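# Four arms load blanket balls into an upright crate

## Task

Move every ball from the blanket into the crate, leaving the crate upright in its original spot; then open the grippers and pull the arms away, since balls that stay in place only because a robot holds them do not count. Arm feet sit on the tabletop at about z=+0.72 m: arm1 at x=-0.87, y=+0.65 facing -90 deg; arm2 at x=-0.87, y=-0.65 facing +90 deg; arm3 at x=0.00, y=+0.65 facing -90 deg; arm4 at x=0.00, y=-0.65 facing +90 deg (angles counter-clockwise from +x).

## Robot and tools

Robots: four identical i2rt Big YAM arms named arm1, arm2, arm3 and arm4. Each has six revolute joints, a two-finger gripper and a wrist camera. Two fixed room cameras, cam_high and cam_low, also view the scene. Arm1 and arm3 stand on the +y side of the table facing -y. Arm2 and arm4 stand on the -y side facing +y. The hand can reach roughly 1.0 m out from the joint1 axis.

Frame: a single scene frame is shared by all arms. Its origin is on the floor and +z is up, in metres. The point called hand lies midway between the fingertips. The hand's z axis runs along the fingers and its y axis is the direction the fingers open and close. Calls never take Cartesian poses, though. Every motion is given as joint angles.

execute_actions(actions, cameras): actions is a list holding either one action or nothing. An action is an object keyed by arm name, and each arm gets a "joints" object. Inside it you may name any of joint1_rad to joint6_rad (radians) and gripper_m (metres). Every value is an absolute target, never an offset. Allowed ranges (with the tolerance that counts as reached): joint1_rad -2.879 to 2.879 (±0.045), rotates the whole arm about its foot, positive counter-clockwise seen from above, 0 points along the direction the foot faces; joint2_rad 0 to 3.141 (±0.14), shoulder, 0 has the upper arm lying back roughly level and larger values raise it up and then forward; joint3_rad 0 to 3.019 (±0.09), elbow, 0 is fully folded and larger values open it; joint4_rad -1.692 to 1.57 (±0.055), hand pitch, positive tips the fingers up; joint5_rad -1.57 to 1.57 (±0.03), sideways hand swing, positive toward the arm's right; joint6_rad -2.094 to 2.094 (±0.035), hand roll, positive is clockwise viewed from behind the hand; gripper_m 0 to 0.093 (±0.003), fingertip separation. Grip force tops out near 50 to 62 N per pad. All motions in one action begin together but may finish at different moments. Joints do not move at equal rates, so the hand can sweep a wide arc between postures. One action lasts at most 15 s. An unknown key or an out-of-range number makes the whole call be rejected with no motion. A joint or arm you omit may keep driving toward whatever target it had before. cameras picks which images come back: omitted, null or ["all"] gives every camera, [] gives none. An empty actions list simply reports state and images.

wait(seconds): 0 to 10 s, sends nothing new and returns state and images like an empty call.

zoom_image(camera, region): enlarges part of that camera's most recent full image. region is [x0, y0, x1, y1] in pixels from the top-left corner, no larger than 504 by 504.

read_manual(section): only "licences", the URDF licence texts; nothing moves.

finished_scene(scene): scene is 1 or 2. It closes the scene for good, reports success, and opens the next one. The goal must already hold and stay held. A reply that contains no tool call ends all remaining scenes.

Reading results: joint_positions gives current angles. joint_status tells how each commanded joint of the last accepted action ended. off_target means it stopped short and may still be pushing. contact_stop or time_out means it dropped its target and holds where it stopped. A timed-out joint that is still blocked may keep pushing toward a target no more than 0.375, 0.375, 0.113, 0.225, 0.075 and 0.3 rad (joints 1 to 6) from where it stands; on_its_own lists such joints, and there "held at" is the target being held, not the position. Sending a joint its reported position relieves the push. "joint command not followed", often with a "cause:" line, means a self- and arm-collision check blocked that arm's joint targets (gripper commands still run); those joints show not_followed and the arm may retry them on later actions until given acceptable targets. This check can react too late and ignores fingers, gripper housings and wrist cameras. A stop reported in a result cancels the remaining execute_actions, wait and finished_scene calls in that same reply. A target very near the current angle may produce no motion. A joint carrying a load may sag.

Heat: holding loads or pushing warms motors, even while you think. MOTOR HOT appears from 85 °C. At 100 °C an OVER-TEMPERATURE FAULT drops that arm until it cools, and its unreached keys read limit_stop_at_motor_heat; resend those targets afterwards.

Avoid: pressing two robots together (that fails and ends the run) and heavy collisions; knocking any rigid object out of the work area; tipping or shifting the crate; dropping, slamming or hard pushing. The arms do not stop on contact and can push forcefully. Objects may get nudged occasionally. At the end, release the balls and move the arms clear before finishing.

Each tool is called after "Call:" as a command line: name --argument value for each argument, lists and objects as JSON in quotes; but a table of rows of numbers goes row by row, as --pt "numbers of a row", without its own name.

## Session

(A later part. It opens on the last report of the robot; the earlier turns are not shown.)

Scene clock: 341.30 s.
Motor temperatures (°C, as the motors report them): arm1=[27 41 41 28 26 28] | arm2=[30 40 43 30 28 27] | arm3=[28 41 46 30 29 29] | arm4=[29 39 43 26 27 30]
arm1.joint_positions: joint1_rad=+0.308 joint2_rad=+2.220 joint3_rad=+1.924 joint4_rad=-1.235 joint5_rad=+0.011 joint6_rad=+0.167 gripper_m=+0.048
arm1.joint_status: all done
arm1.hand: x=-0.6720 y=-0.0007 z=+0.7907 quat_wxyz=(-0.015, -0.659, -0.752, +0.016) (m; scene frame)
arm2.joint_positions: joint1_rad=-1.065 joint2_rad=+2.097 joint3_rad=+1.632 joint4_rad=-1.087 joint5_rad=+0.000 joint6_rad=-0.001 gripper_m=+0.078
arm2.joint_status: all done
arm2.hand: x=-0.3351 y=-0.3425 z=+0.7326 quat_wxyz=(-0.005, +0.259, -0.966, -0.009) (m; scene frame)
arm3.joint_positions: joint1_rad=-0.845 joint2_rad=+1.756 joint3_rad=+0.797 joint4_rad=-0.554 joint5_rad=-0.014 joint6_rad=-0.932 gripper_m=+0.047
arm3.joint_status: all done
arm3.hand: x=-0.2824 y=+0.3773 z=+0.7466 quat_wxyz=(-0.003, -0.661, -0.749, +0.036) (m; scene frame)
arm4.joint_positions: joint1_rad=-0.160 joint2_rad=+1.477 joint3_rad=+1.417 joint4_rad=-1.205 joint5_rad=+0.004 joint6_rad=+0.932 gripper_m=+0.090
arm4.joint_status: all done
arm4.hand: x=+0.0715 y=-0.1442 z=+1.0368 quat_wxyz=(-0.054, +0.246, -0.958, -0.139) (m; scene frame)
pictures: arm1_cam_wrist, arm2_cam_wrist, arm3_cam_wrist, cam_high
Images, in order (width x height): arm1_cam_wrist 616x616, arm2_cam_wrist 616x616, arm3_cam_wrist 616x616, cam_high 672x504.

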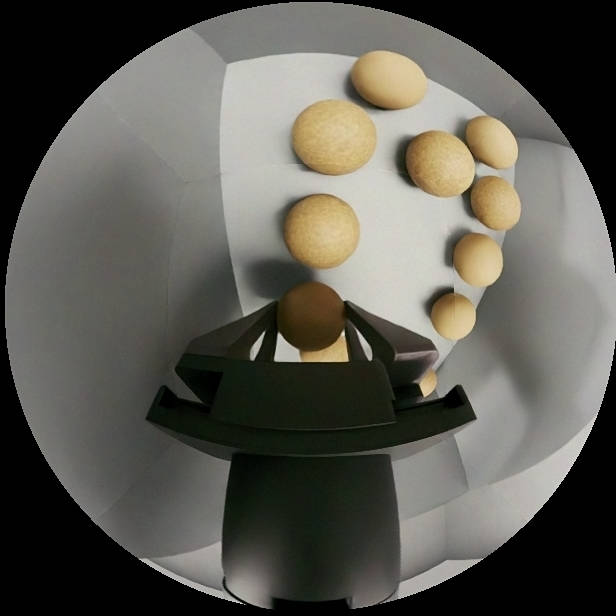

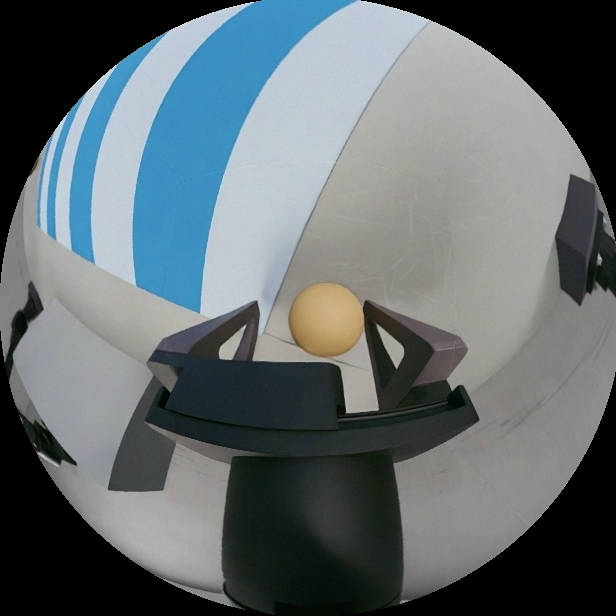

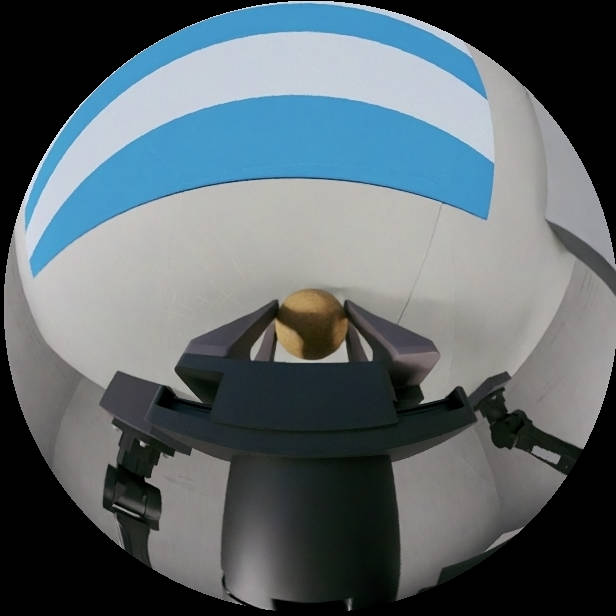

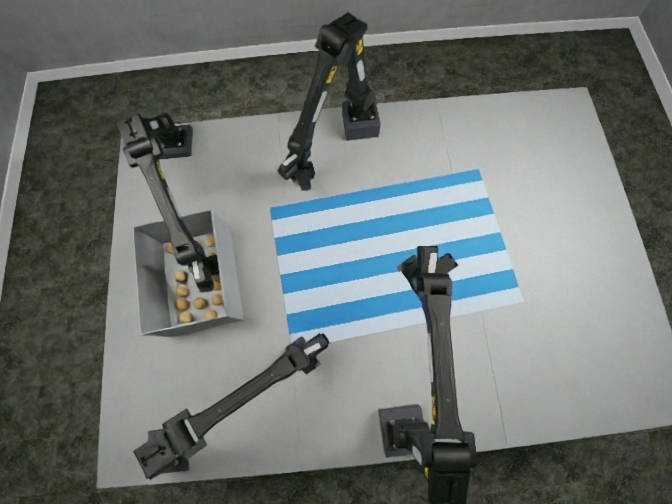

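Call:
execute_actions --actions '[{"arm1":{"joints":{"joint2_rad":1.76,"joint3_rad":2.24,"joint4_rad":-1.65,"gripper_m":0.060}},"arm2":{"joints":{"joint1_rad":-0.52,"joint2_rad":1.745,"joint3_rad":2.19,"joint4_rad":-1.66,"joint6_rad":-0.36,"gripper_m":0.042}},"arm3":{"joints":{"joint1_rad":-0.3,"joint2_rad":1.51,"joint3_rad":1.30,"joint4_rad":-1.15,"gripper_m":0.09}}}]' --cameras '["arm1_cam_wrist","arm2_cam_wrist","cam_high"]'

Scene clock: 350.87 s.
Motor temperatures (°C, as the motors report them): arm1=[27 41 41 28 26 28] | arm2=[30 40 43 30 28 27] | arm3=[28 40 45 30 29 29] | arm4=[29 38 45 26 27 30]
arm1.joint_positions: joint1_rad=+0.308 joint2_rad=+1.774 joint3_rad=+2.228 joint4_rad=-1.636 joint5_rad=+0.011 joint6_rad=+0.167 gripper_m=+0.060
arm1.joint_status: all done
arm1.hand: x=-0.6953 y=+0.0752 z=+1.1843 quat_wxyz=(-0.162, -0.647, -0.737, +0.107) (m; scene frame)
arm2.joint_positions: joint1_rad=-0.528 joint2_rad=+1.770 joint3_rad=+2.182 joint4_rad=-1.651 joint5_rad=-0.007 joint6_rad=-0.349 gripper_m=+0.048
arm2.joint_status: gripper_m off_target (ended at +0.048, target +0.042); the others done
arm2.hand: x=-0.5756 y=-0.1364 z=+1.1397 quat_wxyz=(-0.153, +0.638, -0.752, -0.068) (m; scene frame)
arm3.joint_positions: joint1_rad=-0.294 joint2_rad=+1.493 joint3_rad=+1.281 joint4_rad=-1.142 joint5_rad=-0.017 joint6_rad=-0.932 gripper_m=+0.090
arm3.joint_status: all done
arm3.hand: x=-0.1191 y=+0.1803 z=+1.0071 quat_wxyz=(-0.025, -0.429, -0.896, +0.110) (m; scene frame)
arm4.joint_positions: joint1_rad=-0.160 joint2_rad=+1.477 joint3_rad=+1.417 joint4_rad=-1.205 joint5_rad=+0.004 joint6_rad=+0.932 gripper_m=+0.090
arm4.joint_status: not commanded
arm4.hand: x=+0.0715 y=-0.1442 z=+1.0368 quat_wxyz=(-0.054, +0.246, -0.958, -0.139) (m; scene frame)
pictures: arm1_cam_wrist, arm2_cam_wrist, cam_high
Images, in order (width x height): arm1_cam_wrist 616x616, arm2_cam_wrist 616x616, cam_high 672x504.

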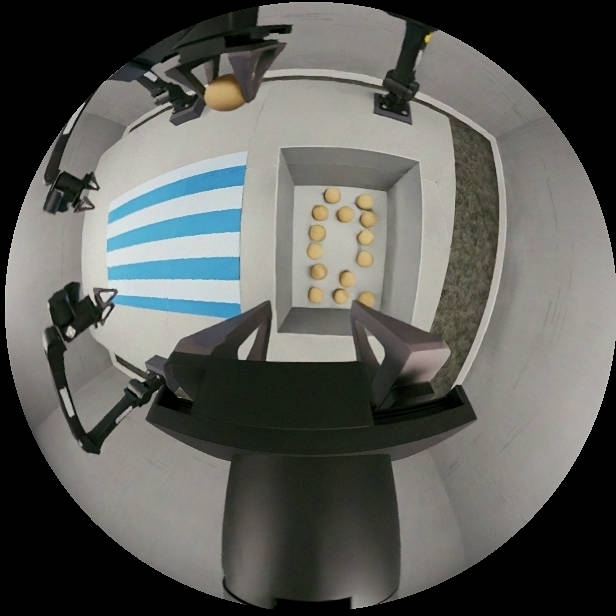

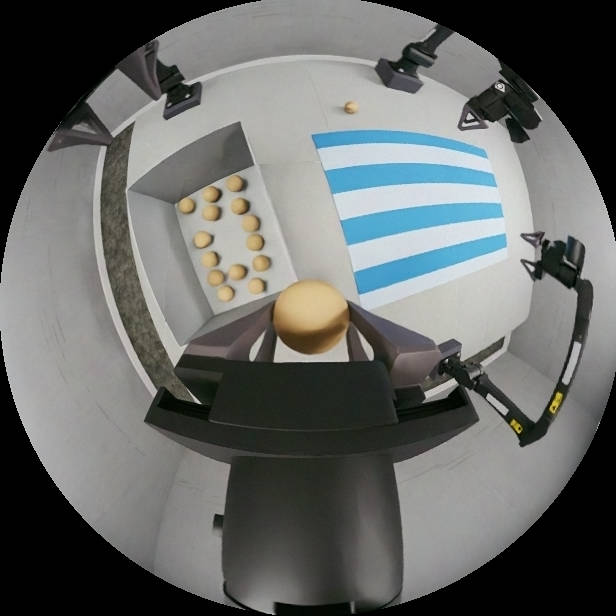

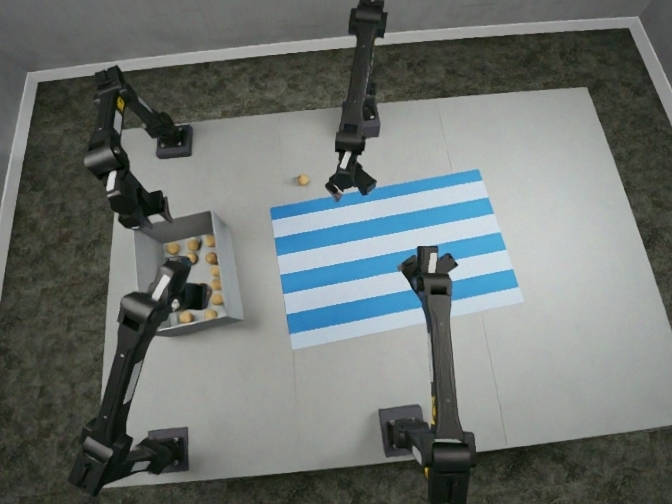

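Call:
zoom_image --camera "cam_high" --region '[270, 150, 350, 230]'

Call:
zoom_image --camera "arm1_cam_wrist" --region '[265, 140, 435, 340]'

Call:
zoom_image --camera "arm2_cam_wrist" --region '[251, 255, 371, 375]'

Region (270, 150, 350, 230) of cam_high's 672x504 image, scaled by 6.300, with more detail than that image has.

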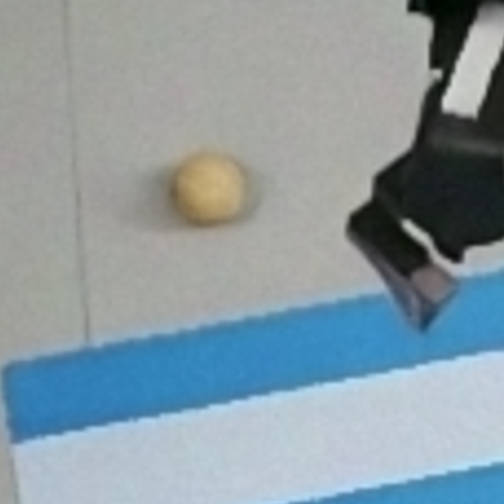

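Region (265, 140, 435, 340) of arm1_cam_wrist's 616x616 image, scaled by 2.520, with more detail than that image has; it fills the left 428 columns of this view, and the rest is white.

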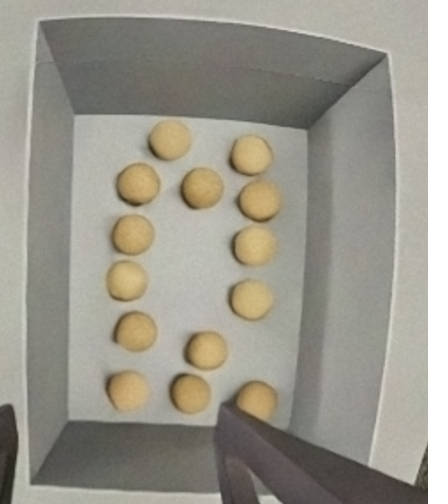

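Region (251, 255, 371, 375) of arm2_cam_wrist's 616x616 image, scaled by 4.200, with more detail than that image has.

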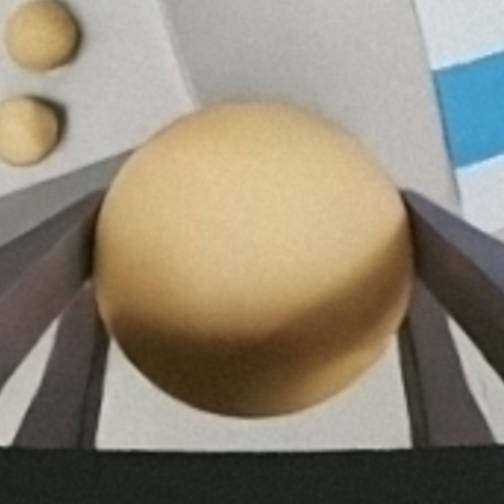

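Call:
execute_actions --actions '[{"arm1":{"joints":{"joint1_rad":1.145,"joint6_rad":-0.01}},"arm2":{"joints":{"joint1_rad":-0.207,"joint2_rad":2.0525,"joint3_rad":1.572,"joint4_rad":-1.051}},"arm3":{"joints":{"joint1_rad":0.1}}}]' --cameras '["arm1_cam_wrist","arm2_cam_wrist","cam_high"]'

Scene clock: 355.70 s.
Motor temperatures (°C, as the motors report them): arm1=[27 41 41 28 26 28] | arm2=[30 40 42 30 28 27] | arm3=[28 40 46 30 29 29] | arm4=[29 38 45 26 27 30]
arm1.joint_positions: joint1_rad=+1.150 joint2_rad=+1.774 joint3_rad=+2.228 joint4_rad=-1.636 joint5_rad=+0.006 joint6_rad=-0.001 gripper_m=+0.060
arm1.joint_status: all done
arm1.hand: x=-0.3241 y=+0.3984 z=+1.1839 quat_wxyz=(-0.188, -0.209, -0.958, +0.045) (m; scene frame)
arm2.joint_positions: joint1_rad=-0.213 joint2_rad=+2.055 joint3_rad=+1.576 joint4_rad=-1.064 joint5_rad=+0.000 joint6_rad=-0.351 gripper_m=+0.046
arm2.joint_status: all done
arm2.hand: x=-0.7516 y=-0.0578 z=+0.7460 quat_wxyz=(-0.012, +0.760, -0.650, -0.015) (m; scene frame)
arm3.joint_positions: joint1_rad=+0.105 joint2_rad=+1.493 joint3_rad=+1.281 joint4_rad=-1.142 joint5_rad=-0.016 joint6_rad=-0.932 gripper_m=+0.090
arm3.joint_status: all done
arm3.hand: x=+0.0736 y=+0.1702 z=+1.0050 quat_wxyz=(-0.044, -0.243, -0.964, +0.102) (m; scene frame)
arm4.joint_positions: joint1_rad=-0.160 joint2_rad=+1.477 joint3_rad=+1.417 joint4_rad=-1.205 joint5_rad=+0.004 joint6_rad=+0.932 gripper_m=+0.090
arm4.joint_status: not commanded
arm4.hand: x=+0.0715 y=-0.1442 z=+1.0368 quat_wxyz=(-0.054, +0.246, -0.958, -0.139) (m; scene frame)
pictures: arm1_cam_wrist, arm2_cam_wrist, cam_high
Images, in order (width x height): arm1_cam_wrist 616x616, arm2_cam_wrist 616x616, cam_high 672x504.

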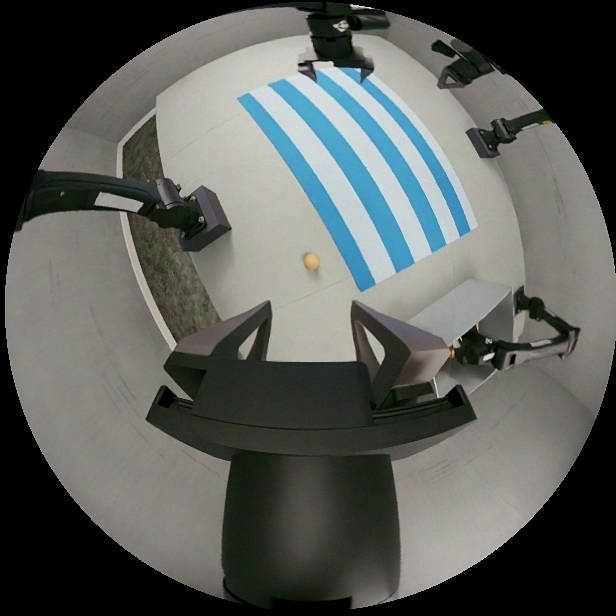

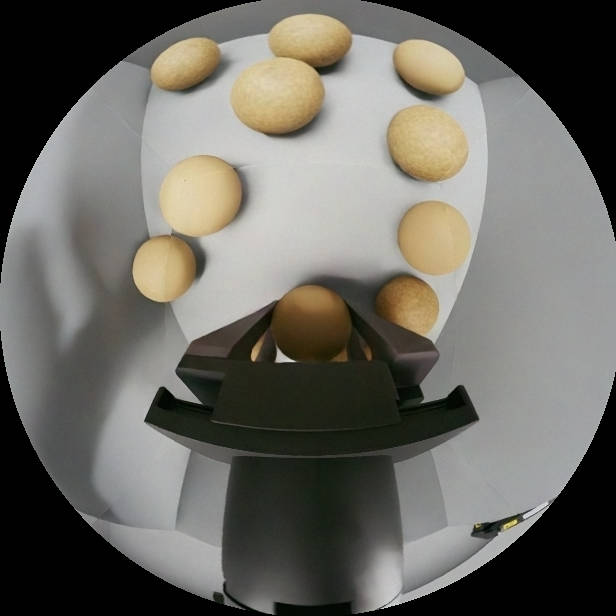

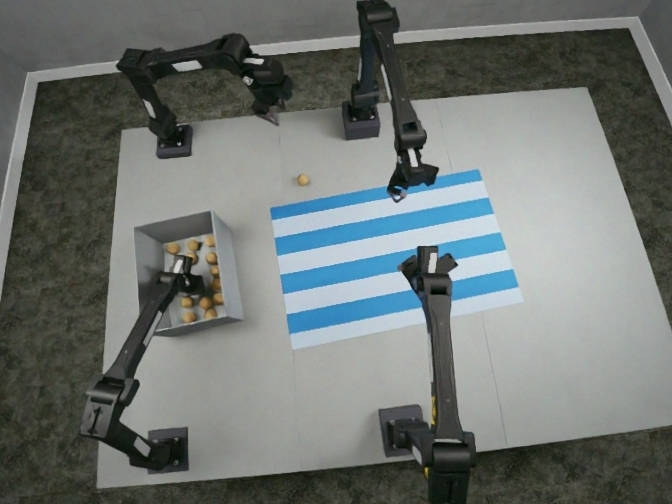

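Call:
zoom_image --camera "cam_high" --region '[110, 195, 260, 345]'

Call:
zoom_image --camera "cam_high" --region '[270, 150, 350, 230]'

Call:
zoom_image --camera "arm2_cam_wrist" --region '[230, 250, 450, 380]'

Region (110, 195, 260, 345) of cam_high's 672x504 image, scaled by 3.360, with more detail than that image has.

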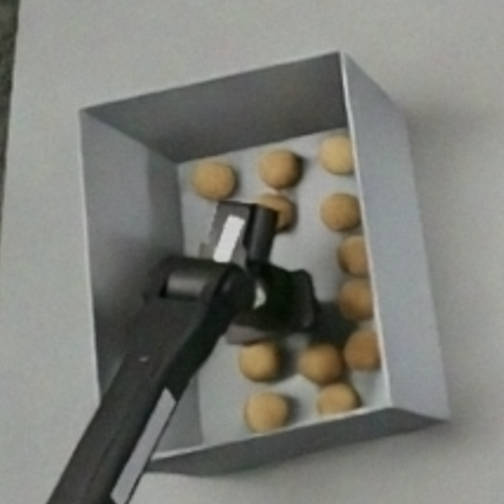

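Region (270, 150, 350, 230) of cam_high's 672x504 image, scaled by 6.300, with more detail than that image has.

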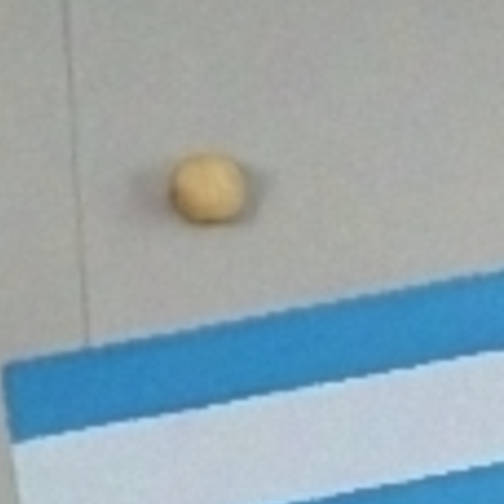

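Region (230, 250, 450, 380) of arm2_cam_wrist's 616x616 image, scaled by 2.291, with more detail than that image has; it fills the top 298 rows of this view, and the rest is white.

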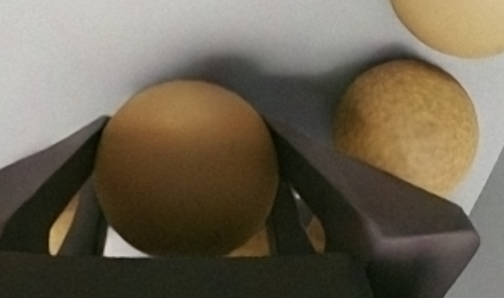

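Call:
execute_actions --actions '[{"arm1":{"joints":{"joint2_rad":2.174,"joint3_rad":1.751,"joint4_rad":-1.112,"gripper_m":0.076}},"arm2":{"joints":{"joint2_rad":1.86,"joint3_rad":2.02,"joint4_rad":-1.55,"gripper_m":0.060}}}]' --cameras '["arm1_cam_wrist","arm2_cam_wrist","cam_high"]'

Scene clock: 361.30 s.
Motor temperatures (°C, as the motors report them): arm1=[27 41 41 28 26 28] | arm2=[30 40 43 30 28 27] | arm3=[28 40 47 30 29 29] | arm4=[29 38 46 26 27 30]
arm1.joint_positions: joint1_rad=+1.149 joint2_rad=+2.149 joint3_rad=+1.751 joint4_rad=-1.125 joint5_rad=+0.008 joint6_rad=-0.002 gripper_m=+0.076
arm1.joint_status: all done
arm1.hand: x=-0.2807 y=+0.3772 z=+0.7726 quat_wxyz=(-0.022, -0.213, -0.977, +0.010) (m; scene frame)
arm2.joint_positions: joint1_rad=-0.213 joint2_rad=+1.872 joint3_rad=+1.991 joint4_rad=-1.540 joint5_rad=+0.000 joint6_rad=-0.351 gripper_m=+0.060
arm2.joint_status: all done
arm2.hand: x=-0.7463 y=-0.0498 z=+1.0082 quat_wxyz=(-0.066, +0.757, -0.649, -0.044) (m; scene frame)
arm3.joint_positions: joint1_rad=+0.105 joint2_rad=+1.493 joint3_rad=+1.281 joint4_rad=-1.142 joint5_rad=-0.016 joint6_rad=-0.932 gripper_m=+0.090
arm3.joint_status: not commanded
arm3.hand: x=+0.0736 y=+0.1702 z=+1.0050 quat_wxyz=(-0.044, -0.243, -0.964, +0.102) (m; scene frame)
arm4.joint_positions: joint1_rad=-0.160 joint2_rad=+1.477 joint3_rad=+1.417 joint4_rad=-1.205 joint5_rad=+0.004 joint6_rad=+0.932 gripper_m=+0.090
arm4.joint_status: not commanded
arm4.hand: x=+0.0715 y=-0.1442 z=+1.0368 quat_wxyz=(-0.054, +0.246, -0.958, -0.139) (m; scene frame)
pictures: arm1_cam_wrist, arm2_cam_wrist, cam_high
Images, in order (width x height): arm1_cam_wrist 616x616, arm2_cam_wrist 616x616, cam_high 672x504.

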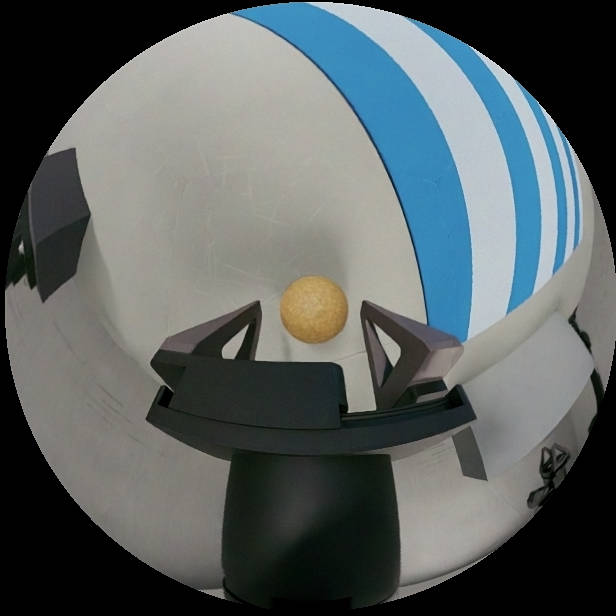

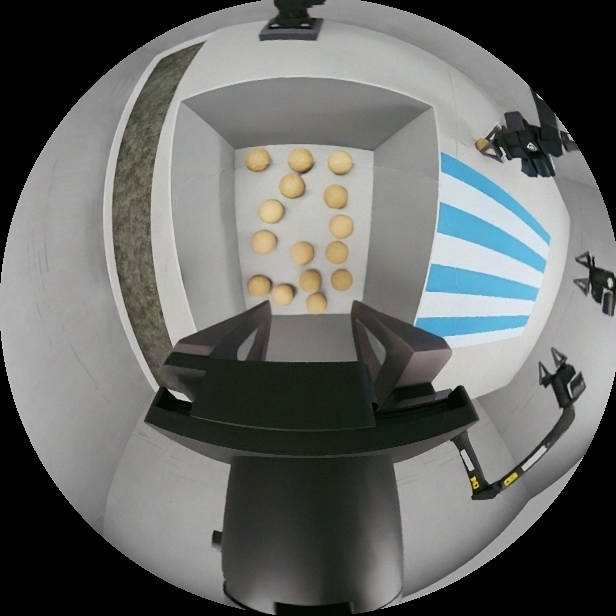

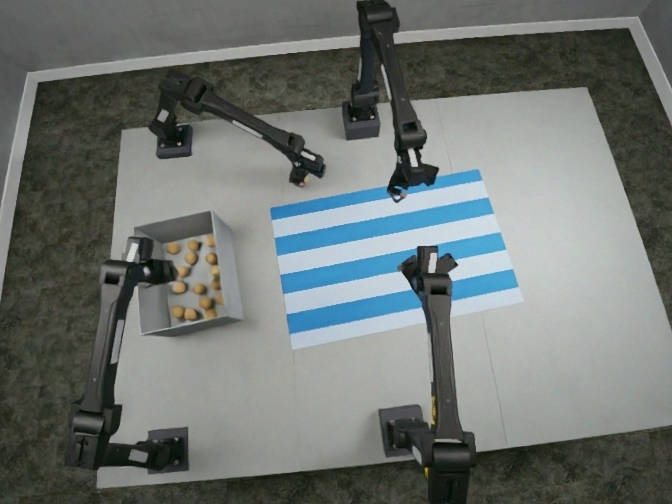

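Call:
zoom_image --camera "arm2_cam_wrist" --region '[215, 130, 405, 330]'

Call:
zoom_image --camera "arm1_cam_wrist" --region '[241, 250, 381, 390]'

Region (215, 130, 405, 330) of arm2_cam_wrist's 616x616 image, scaled by 2.520, with more detail than that image has; it fills the left 479 columns of this view, and the rest is white.

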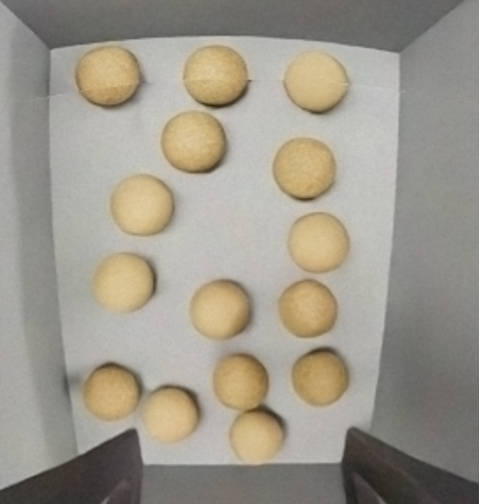

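Region (241, 250, 381, 390) of arm1_cam_wrist's 616x616 image, scaled by 3.600, with more detail than that image has.

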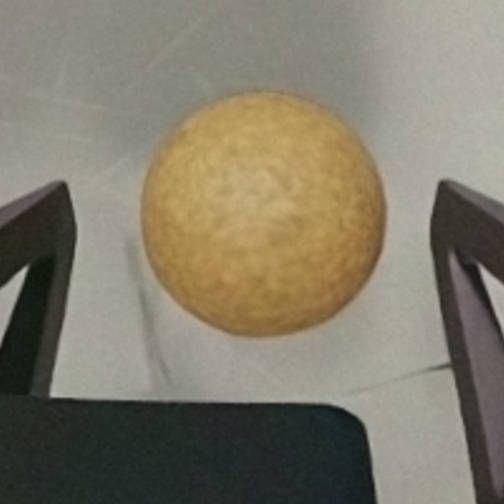

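Call:
execute_actions --actions '[{"arm1":{"joints":{"joint3_rad":1.719,"joint4_rad":-1.066,"gripper_m":0.062}},"arm2":{"joints":{"joint1_rad":0.165,"joint6_rad":0.0,"gripper_m":0.0}}}]' --cameras '["arm1_cam_wrist","arm2_cam_wrist","cam_high"]'

Scene clock: 365.97 s.
Motor temperatures (°C, as the motors report them): arm1=[27 41 40 28 26 28] | arm2=[30 40 43 30 28 27] | arm3=[28 40 48 30 29 29] | arm4=[29 38 46 26 27 30]
arm1.joint_positions: joint1_rad=+1.149 joint2_rad=+2.149 joint3_rad=+1.720 joint4_rad=-1.082 joint5_rad=+0.008 joint6_rad=-0.002 gripper_m=+0.062
arm1.joint_status: all done
arm1.hand: x=-0.2824 y=+0.3779 z=+0.7618 quat_wxyz=(-0.028, -0.213, -0.977, +0.011) (m; scene frame)
arm2.joint_positions: joint1_rad=+0.158 joint2_rad=+1.872 joint3_rad=+1.991 joint4_rad=-1.540 joint5_rad=-0.004 joint6_rad=-0.011 gripper_m=+0.001
arm2.joint_status: all done
arm2.hand: x=-0.9738 y=-0.0473 z=+1.0109 quat_wxyz=(-0.047, +0.767, -0.636, -0.066) (m; scene frame)
arm3.joint_positions: joint1_rad=+0.105 joint2_rad=+1.493 joint3_rad=+1.281 joint4_rad=-1.142 joint5_rad=-0.016 joint6_rad=-0.932 gripper_m=+0.090
arm3.joint_status: not commanded
arm3.hand: x=+0.0736 y=+0.1702 z=+1.0050 quat_wxyz=(-0.044, -0.243, -0.964, +0.102) (m; scene frame)
arm4.joint_positions: joint1_rad=-0.160 joint2_rad=+1.477 joint3_rad=+1.417 joint4_rad=-1.205 joint5_rad=+0.004 joint6_rad=+0.932 gripper_m=+0.090
arm4.joint_status: not commanded
arm4.hand: x=+0.0715 y=-0.1442 z=+1.0368 quat_wxyz=(-0.054, +0.246, -0.958, -0.139) (m; scene frame)
pictures: arm1_cam_wrist, arm2_cam_wrist, cam_high
Images, in order (width x height): arm1_cam_wrist 616x616, arm2_cam_wrist 616x616, cam_high 672x504.

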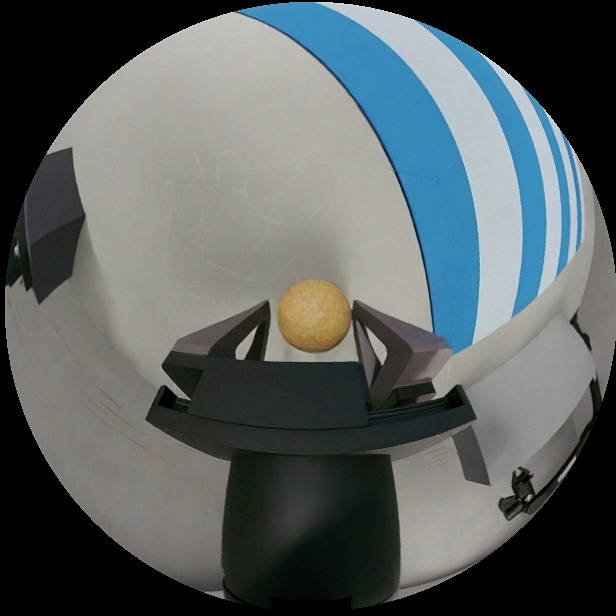

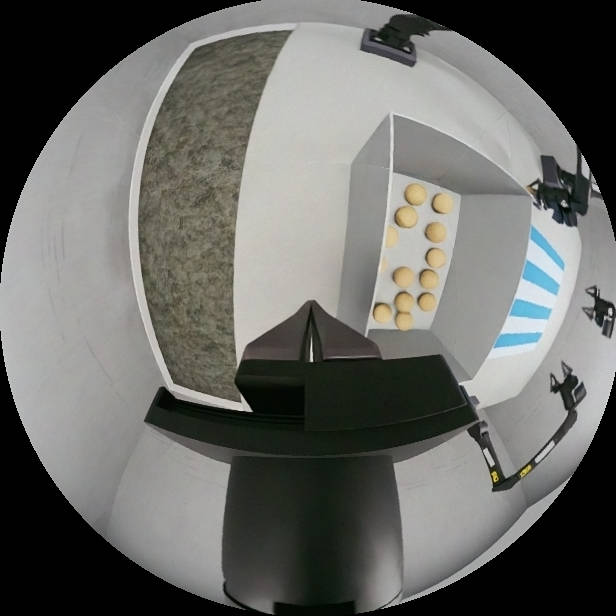

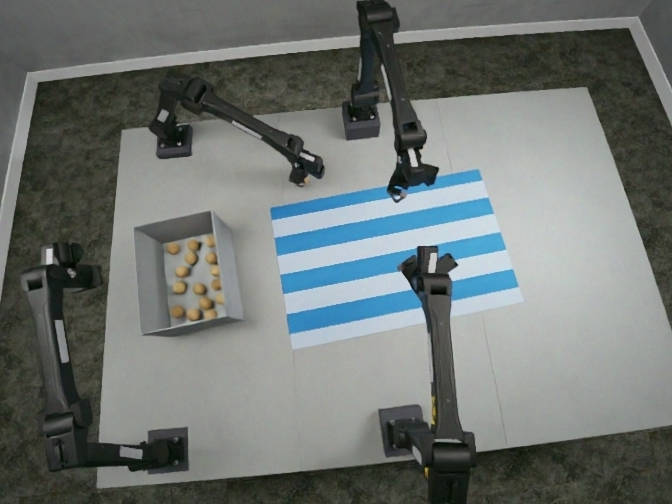

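Call:
zoom_image --camera "arm2_cam_wrist" --region '[300, 100, 480, 340]'

Call:
zoom_image --camera "cam_high" --region '[125, 200, 255, 345]'

Region (300, 100, 480, 340) of arm2_cam_wrist's 616x616 image, scaled by 2.100, with more detail than that image has; it fills the left 378 columns of this view, and the rest is white.

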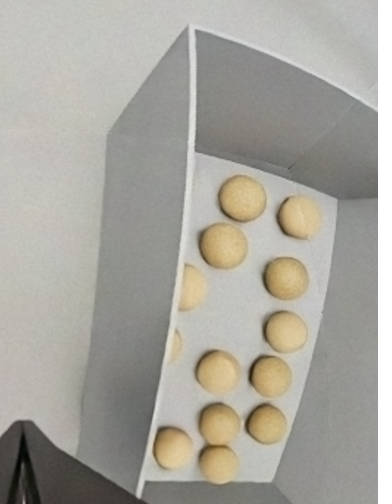

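Region (125, 200, 255, 345) of cam_high's 672x504 image, scaled by 3.476, with more detail than that image has; it fills the left 452 columns of this view, and the rest is white.

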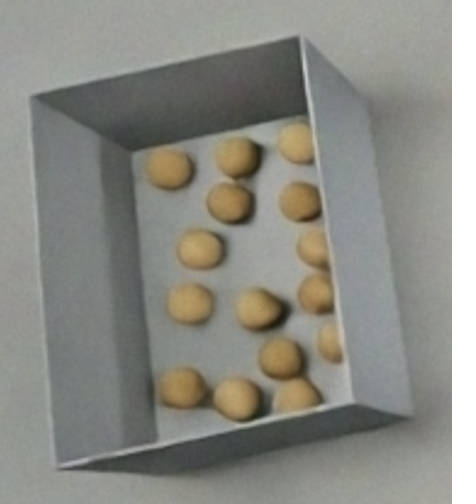

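Call:
execute_actions --actions '[{"arm1":{"joints":{"joint1_rad":0.204,"joint2_rad":1.97,"joint3_rad":2.33,"joint4_rad":-1.654,"joint6_rad":0.08,"gripper_m":0.042}},"arm2":{"joints":{"joint1_rad":0.137,"joint2_rad":2.215,"joint3_rad":1.892,"joint4_rad":-1.221}}}]' --cameras '["arm1_cam_wrist","arm2_cam_wrist","cam_high","cam_low"]'

Scene clock: 370.40 s.
Motor temperatures (°C, as the motors report them): arm1=[27 41 41 28 26 28] | arm2=[30 40 43 30 28 27] | arm3=[28 40 48 30 29 29] | arm4=[29 37 46 26 27 30]
arm1.joint_positions: joint1_rad=+0.207 joint2_rad=+1.952 joint3_rad=+2.304 joint4_rad=-1.640 joint5_rad=+0.010 joint6_rad=+0.072 gripper_m=+0.048
arm1.joint_status: gripper_m off_target (ended at +0.048, target +0.042); the others done
arm1.hand: x=-0.7439 y=+0.0099 z=+1.1089 quat_wxyz=(-0.110, -0.655, -0.742, +0.090) (m; scene frame)
arm2.joint_positions: joint1_rad=+0.141 joint2_rad=+2.225 joint3_rad=+1.890 joint4_rad=-1.228 joint5_rad=-0.005 joint6_rad=-0.010 gripper_m=+0.001
arm2.joint_status: all done
arm2.hand: x=-0.9752 y=+0.0101 z=+0.7556 quat_wxyz=(-0.001, +0.764, -0.645, -0.013) (m; scene frame)
arm3.joint_positions: joint1_rad=+0.105 joint2_rad=+1.493 joint3_rad=+1.281 joint4_rad=-1.142 joint5_rad=-0.016 joint6_rad=-0.932 gripper_m=+0.090
arm3.joint_status: not commanded
arm3.hand: x=+0.0736 y=+0.1702 z=+1.0050 quat_wxyz=(-0.044, -0.243, -0.964, +0.102) (m; scene frame)
arm4.joint_positions: joint1_rad=-0.160 joint2_rad=+1.477 joint3_rad=+1.417 joint4_rad=-1.205 joint5_rad=+0.004 joint6_rad=+0.932 gripper_m=+0.090
arm4.joint_status: not commanded
arm4.hand: x=+0.0715 y=-0.1442 z=+1.0368 quat_wxyz=(-0.054, +0.246, -0.958, -0.139) (m; scene frame)
pictures: arm1_cam_wrist, arm2_cam_wrist, cam_high, cam_low
Images, in order (width x height): arm1_cam_wrist 616x616, arm2_cam_wrist 616x616, cam_high 672x504, cam_low 672x504.

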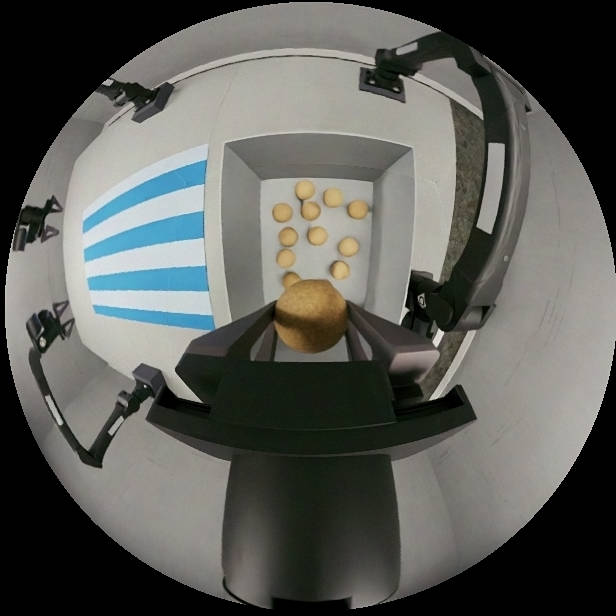

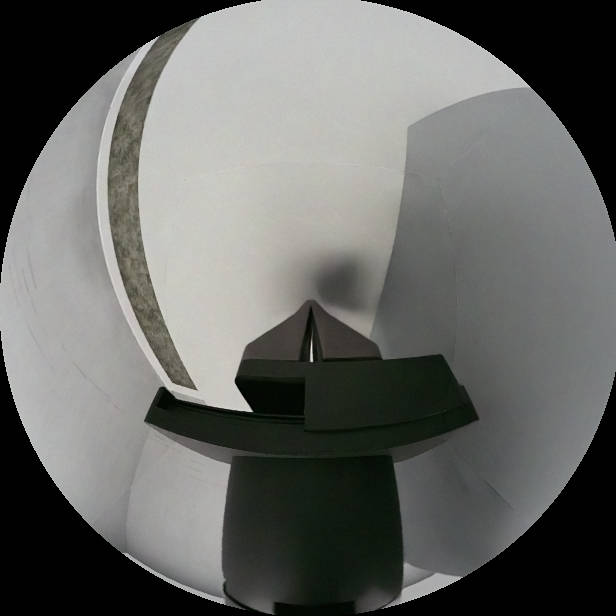

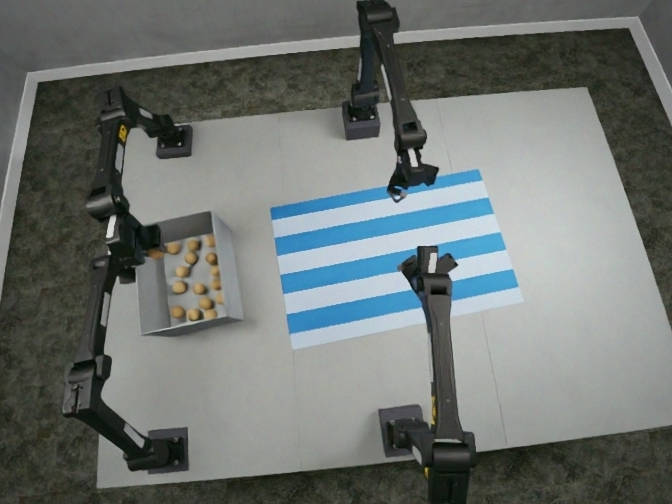

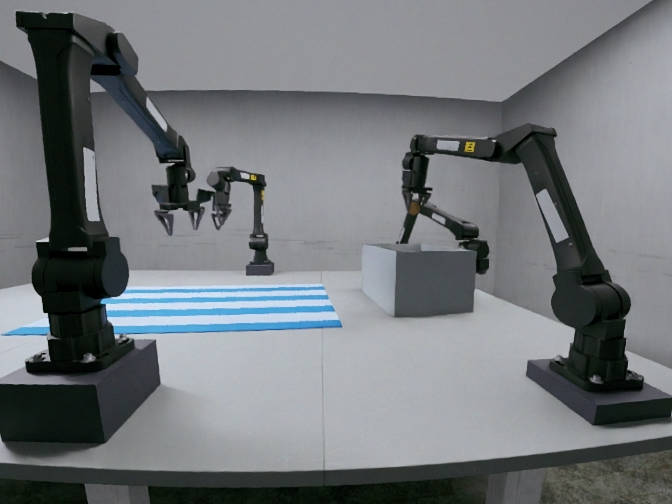

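Call:
execute_actions --actions '[]'

Scene clock: 371.67 s.
Motor temperatures (°C, as the motors report them): arm1=[27 41 41 28 26 28] | arm2=[30 41 43 30 28 27] | arm3=[28 40 48 30 29 29] | arm4=[29 37 46 26 27 30]
arm1.joint_positions: joint1_rad=+0.207 joint2_rad=+1.952 joint3_rad=+2.304 joint4_rad=-1.640 joint5_rad=+0.010 joint6_rad=+0.072 gripper_m=+0.048
arm1.joint_status: gripper_m off_target (ended at +0.048, target +0.042); the others done
arm1.hand: x=-0.7439 y=+0.0099 z=+1.1089 quat_wxyz=(-0.110, -0.655, -0.742, +0.090) (m; scene frame)
arm2.joint_positions: joint1_rad=+0.141 joint2_rad=+2.225 joint3_rad=+1.890 joint4_rad=-1.228 joint5_rad=-0.005 joint6_rad=-0.010 gripper_m=+0.001
arm2.joint_status: all done
arm2.hand: x=-0.9752 y=+0.0101 z=+0.7556 quat_wxyz=(-0.001, +0.764, -0.645, -0.013) (m; scene frame)
arm3.joint_positions: joint1_rad=+0.105 joint2_rad=+1.493 joint3_rad=+1.281 joint4_rad=-1.142 joint5_rad=-0.016 joint6_rad=-0.932 gripper_m=+0.090
arm3.joint_status: not commanded
arm3.hand: x=+0.0736 y=+0.1702 z=+1.0050 quat_wxyz=(-0.044, -0.243, -0.964, +0.102) (m; scene frame)
arm4.joint_positions: joint1_rad=-0.160 joint2_rad=+1.477 joint3_rad=+1.417 joint4_rad=-1.205 joint5_rad=+0.004 joint6_rad=+0.932 gripper_m=+0.090
arm4.joint_status: not commanded
arm4.hand: x=+0.0715 y=-0.1442 z=+1.0368 quat_wxyz=(-0.054, +0.246, -0.958, -0.139) (m; scene frame)
pictures: arm1_cam_wrist, arm2_cam_wrist, arm3_cam_wrist, arm4_cam_wrist, cam_high, cam_low
Images, in order (width x height): arm1_cam_wrist 616x616, arm2_cam_wrist 616x616, arm3_cam_wrist 616x616, arm4_cam_wrist 616x616, cam_high 672x504, cam_low 672x504.

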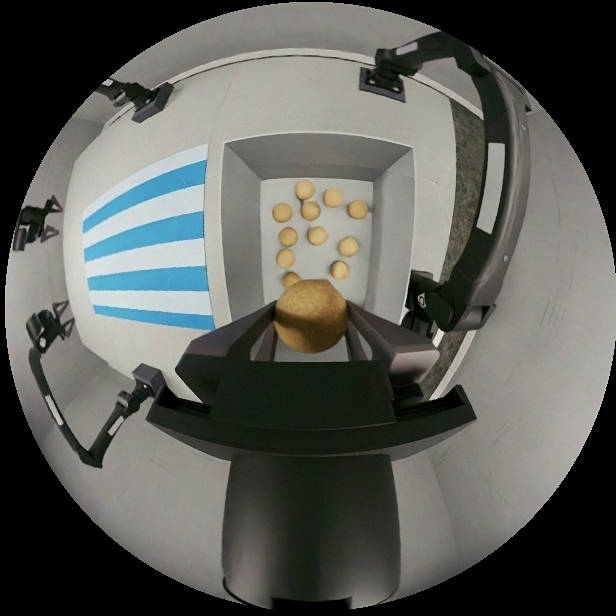

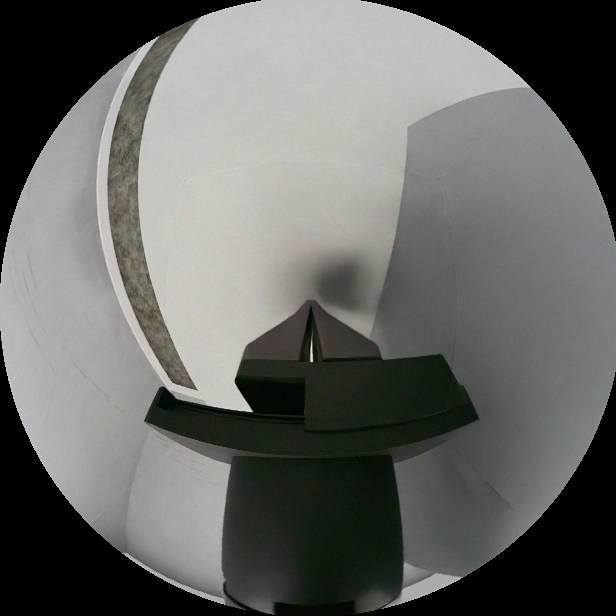

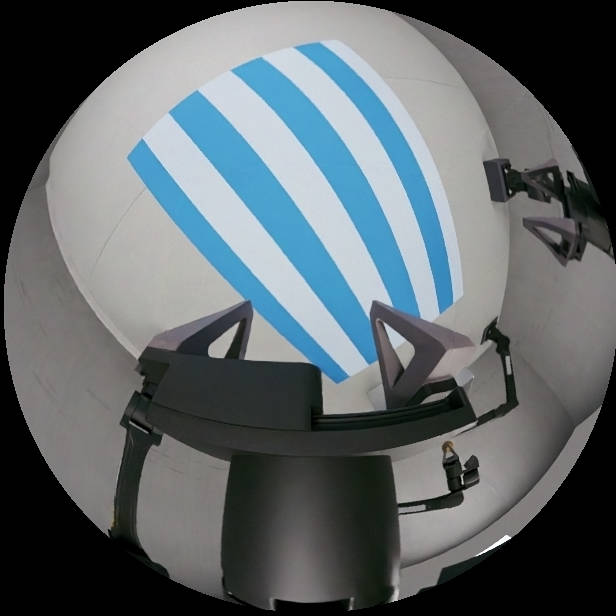

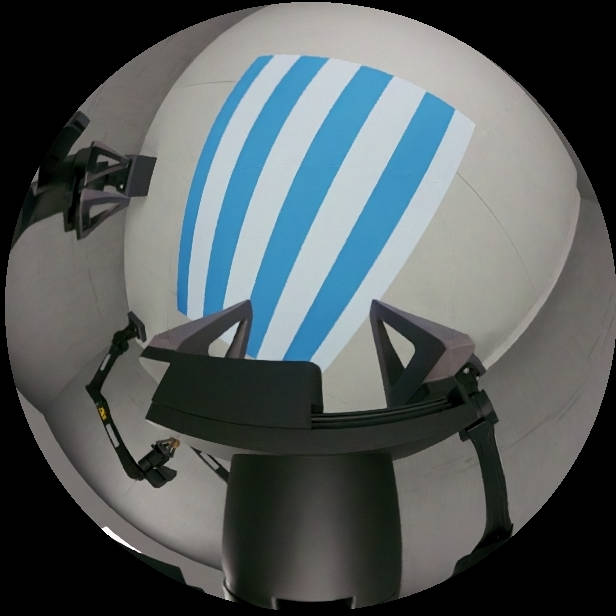

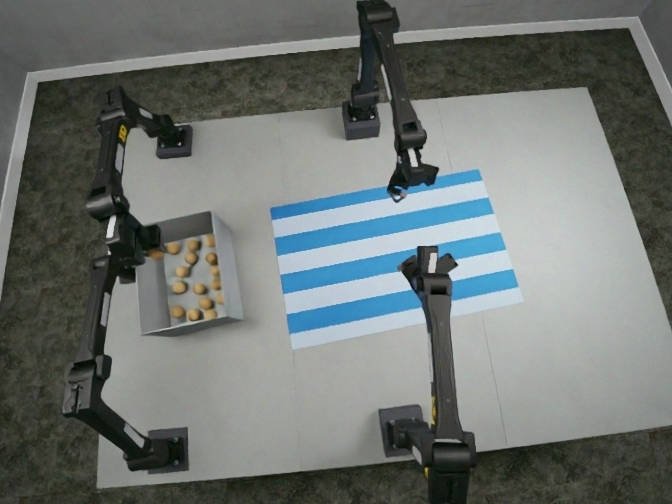

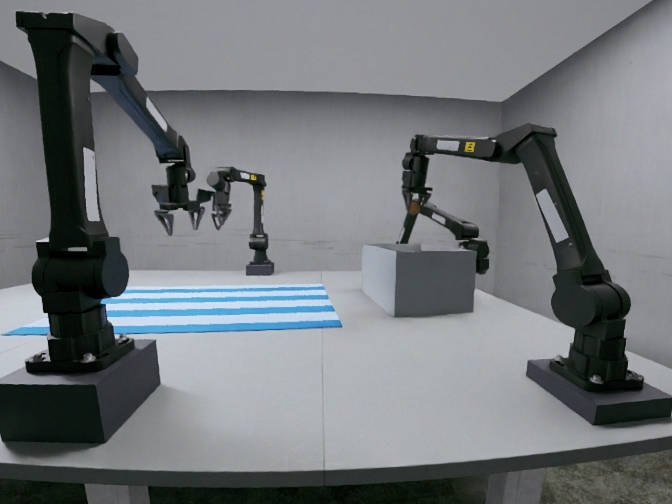

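Call:
zoom_image --camera "arm1_cam_wrist" --region '[220, 130, 460, 370]'

Call:
zoom_image --camera "cam_high" --region '[80, 190, 260, 350]'

Call:
zoom_image --camera "arm2_cam_wrist" --region '[280, 100, 520, 440]'

Region (220, 130, 460, 370) of arm1_cam_wrist's 616x616 image, scaled by 2.100, with more detail than that image has.

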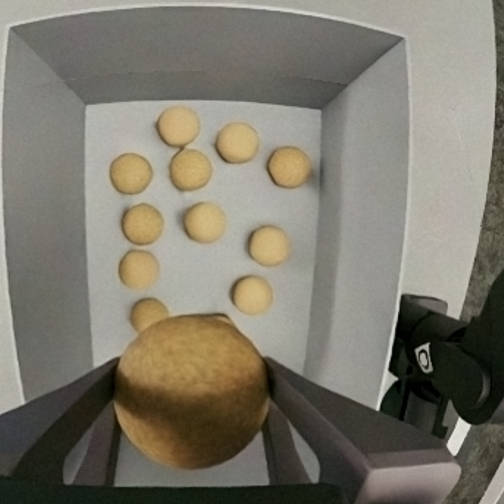

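Region (80, 190, 260, 350) of cam_high's 672x504 image, scaled by 2.800, with more detail than that image has.

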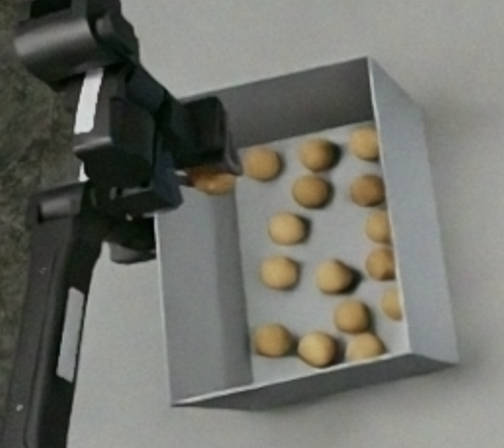

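Region (280, 100, 520, 440) of arm2_cam_wrist's 616x616 image, scaled by 1.482, with more detail than that image has; it fills the left 356 columns of this view, and the rest is white.

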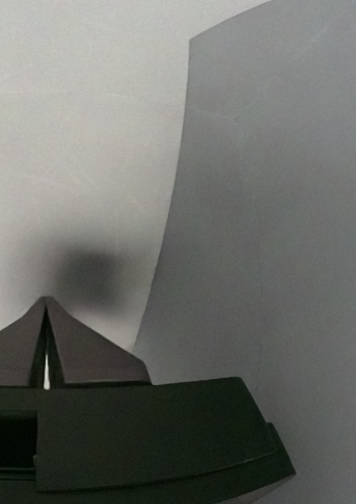

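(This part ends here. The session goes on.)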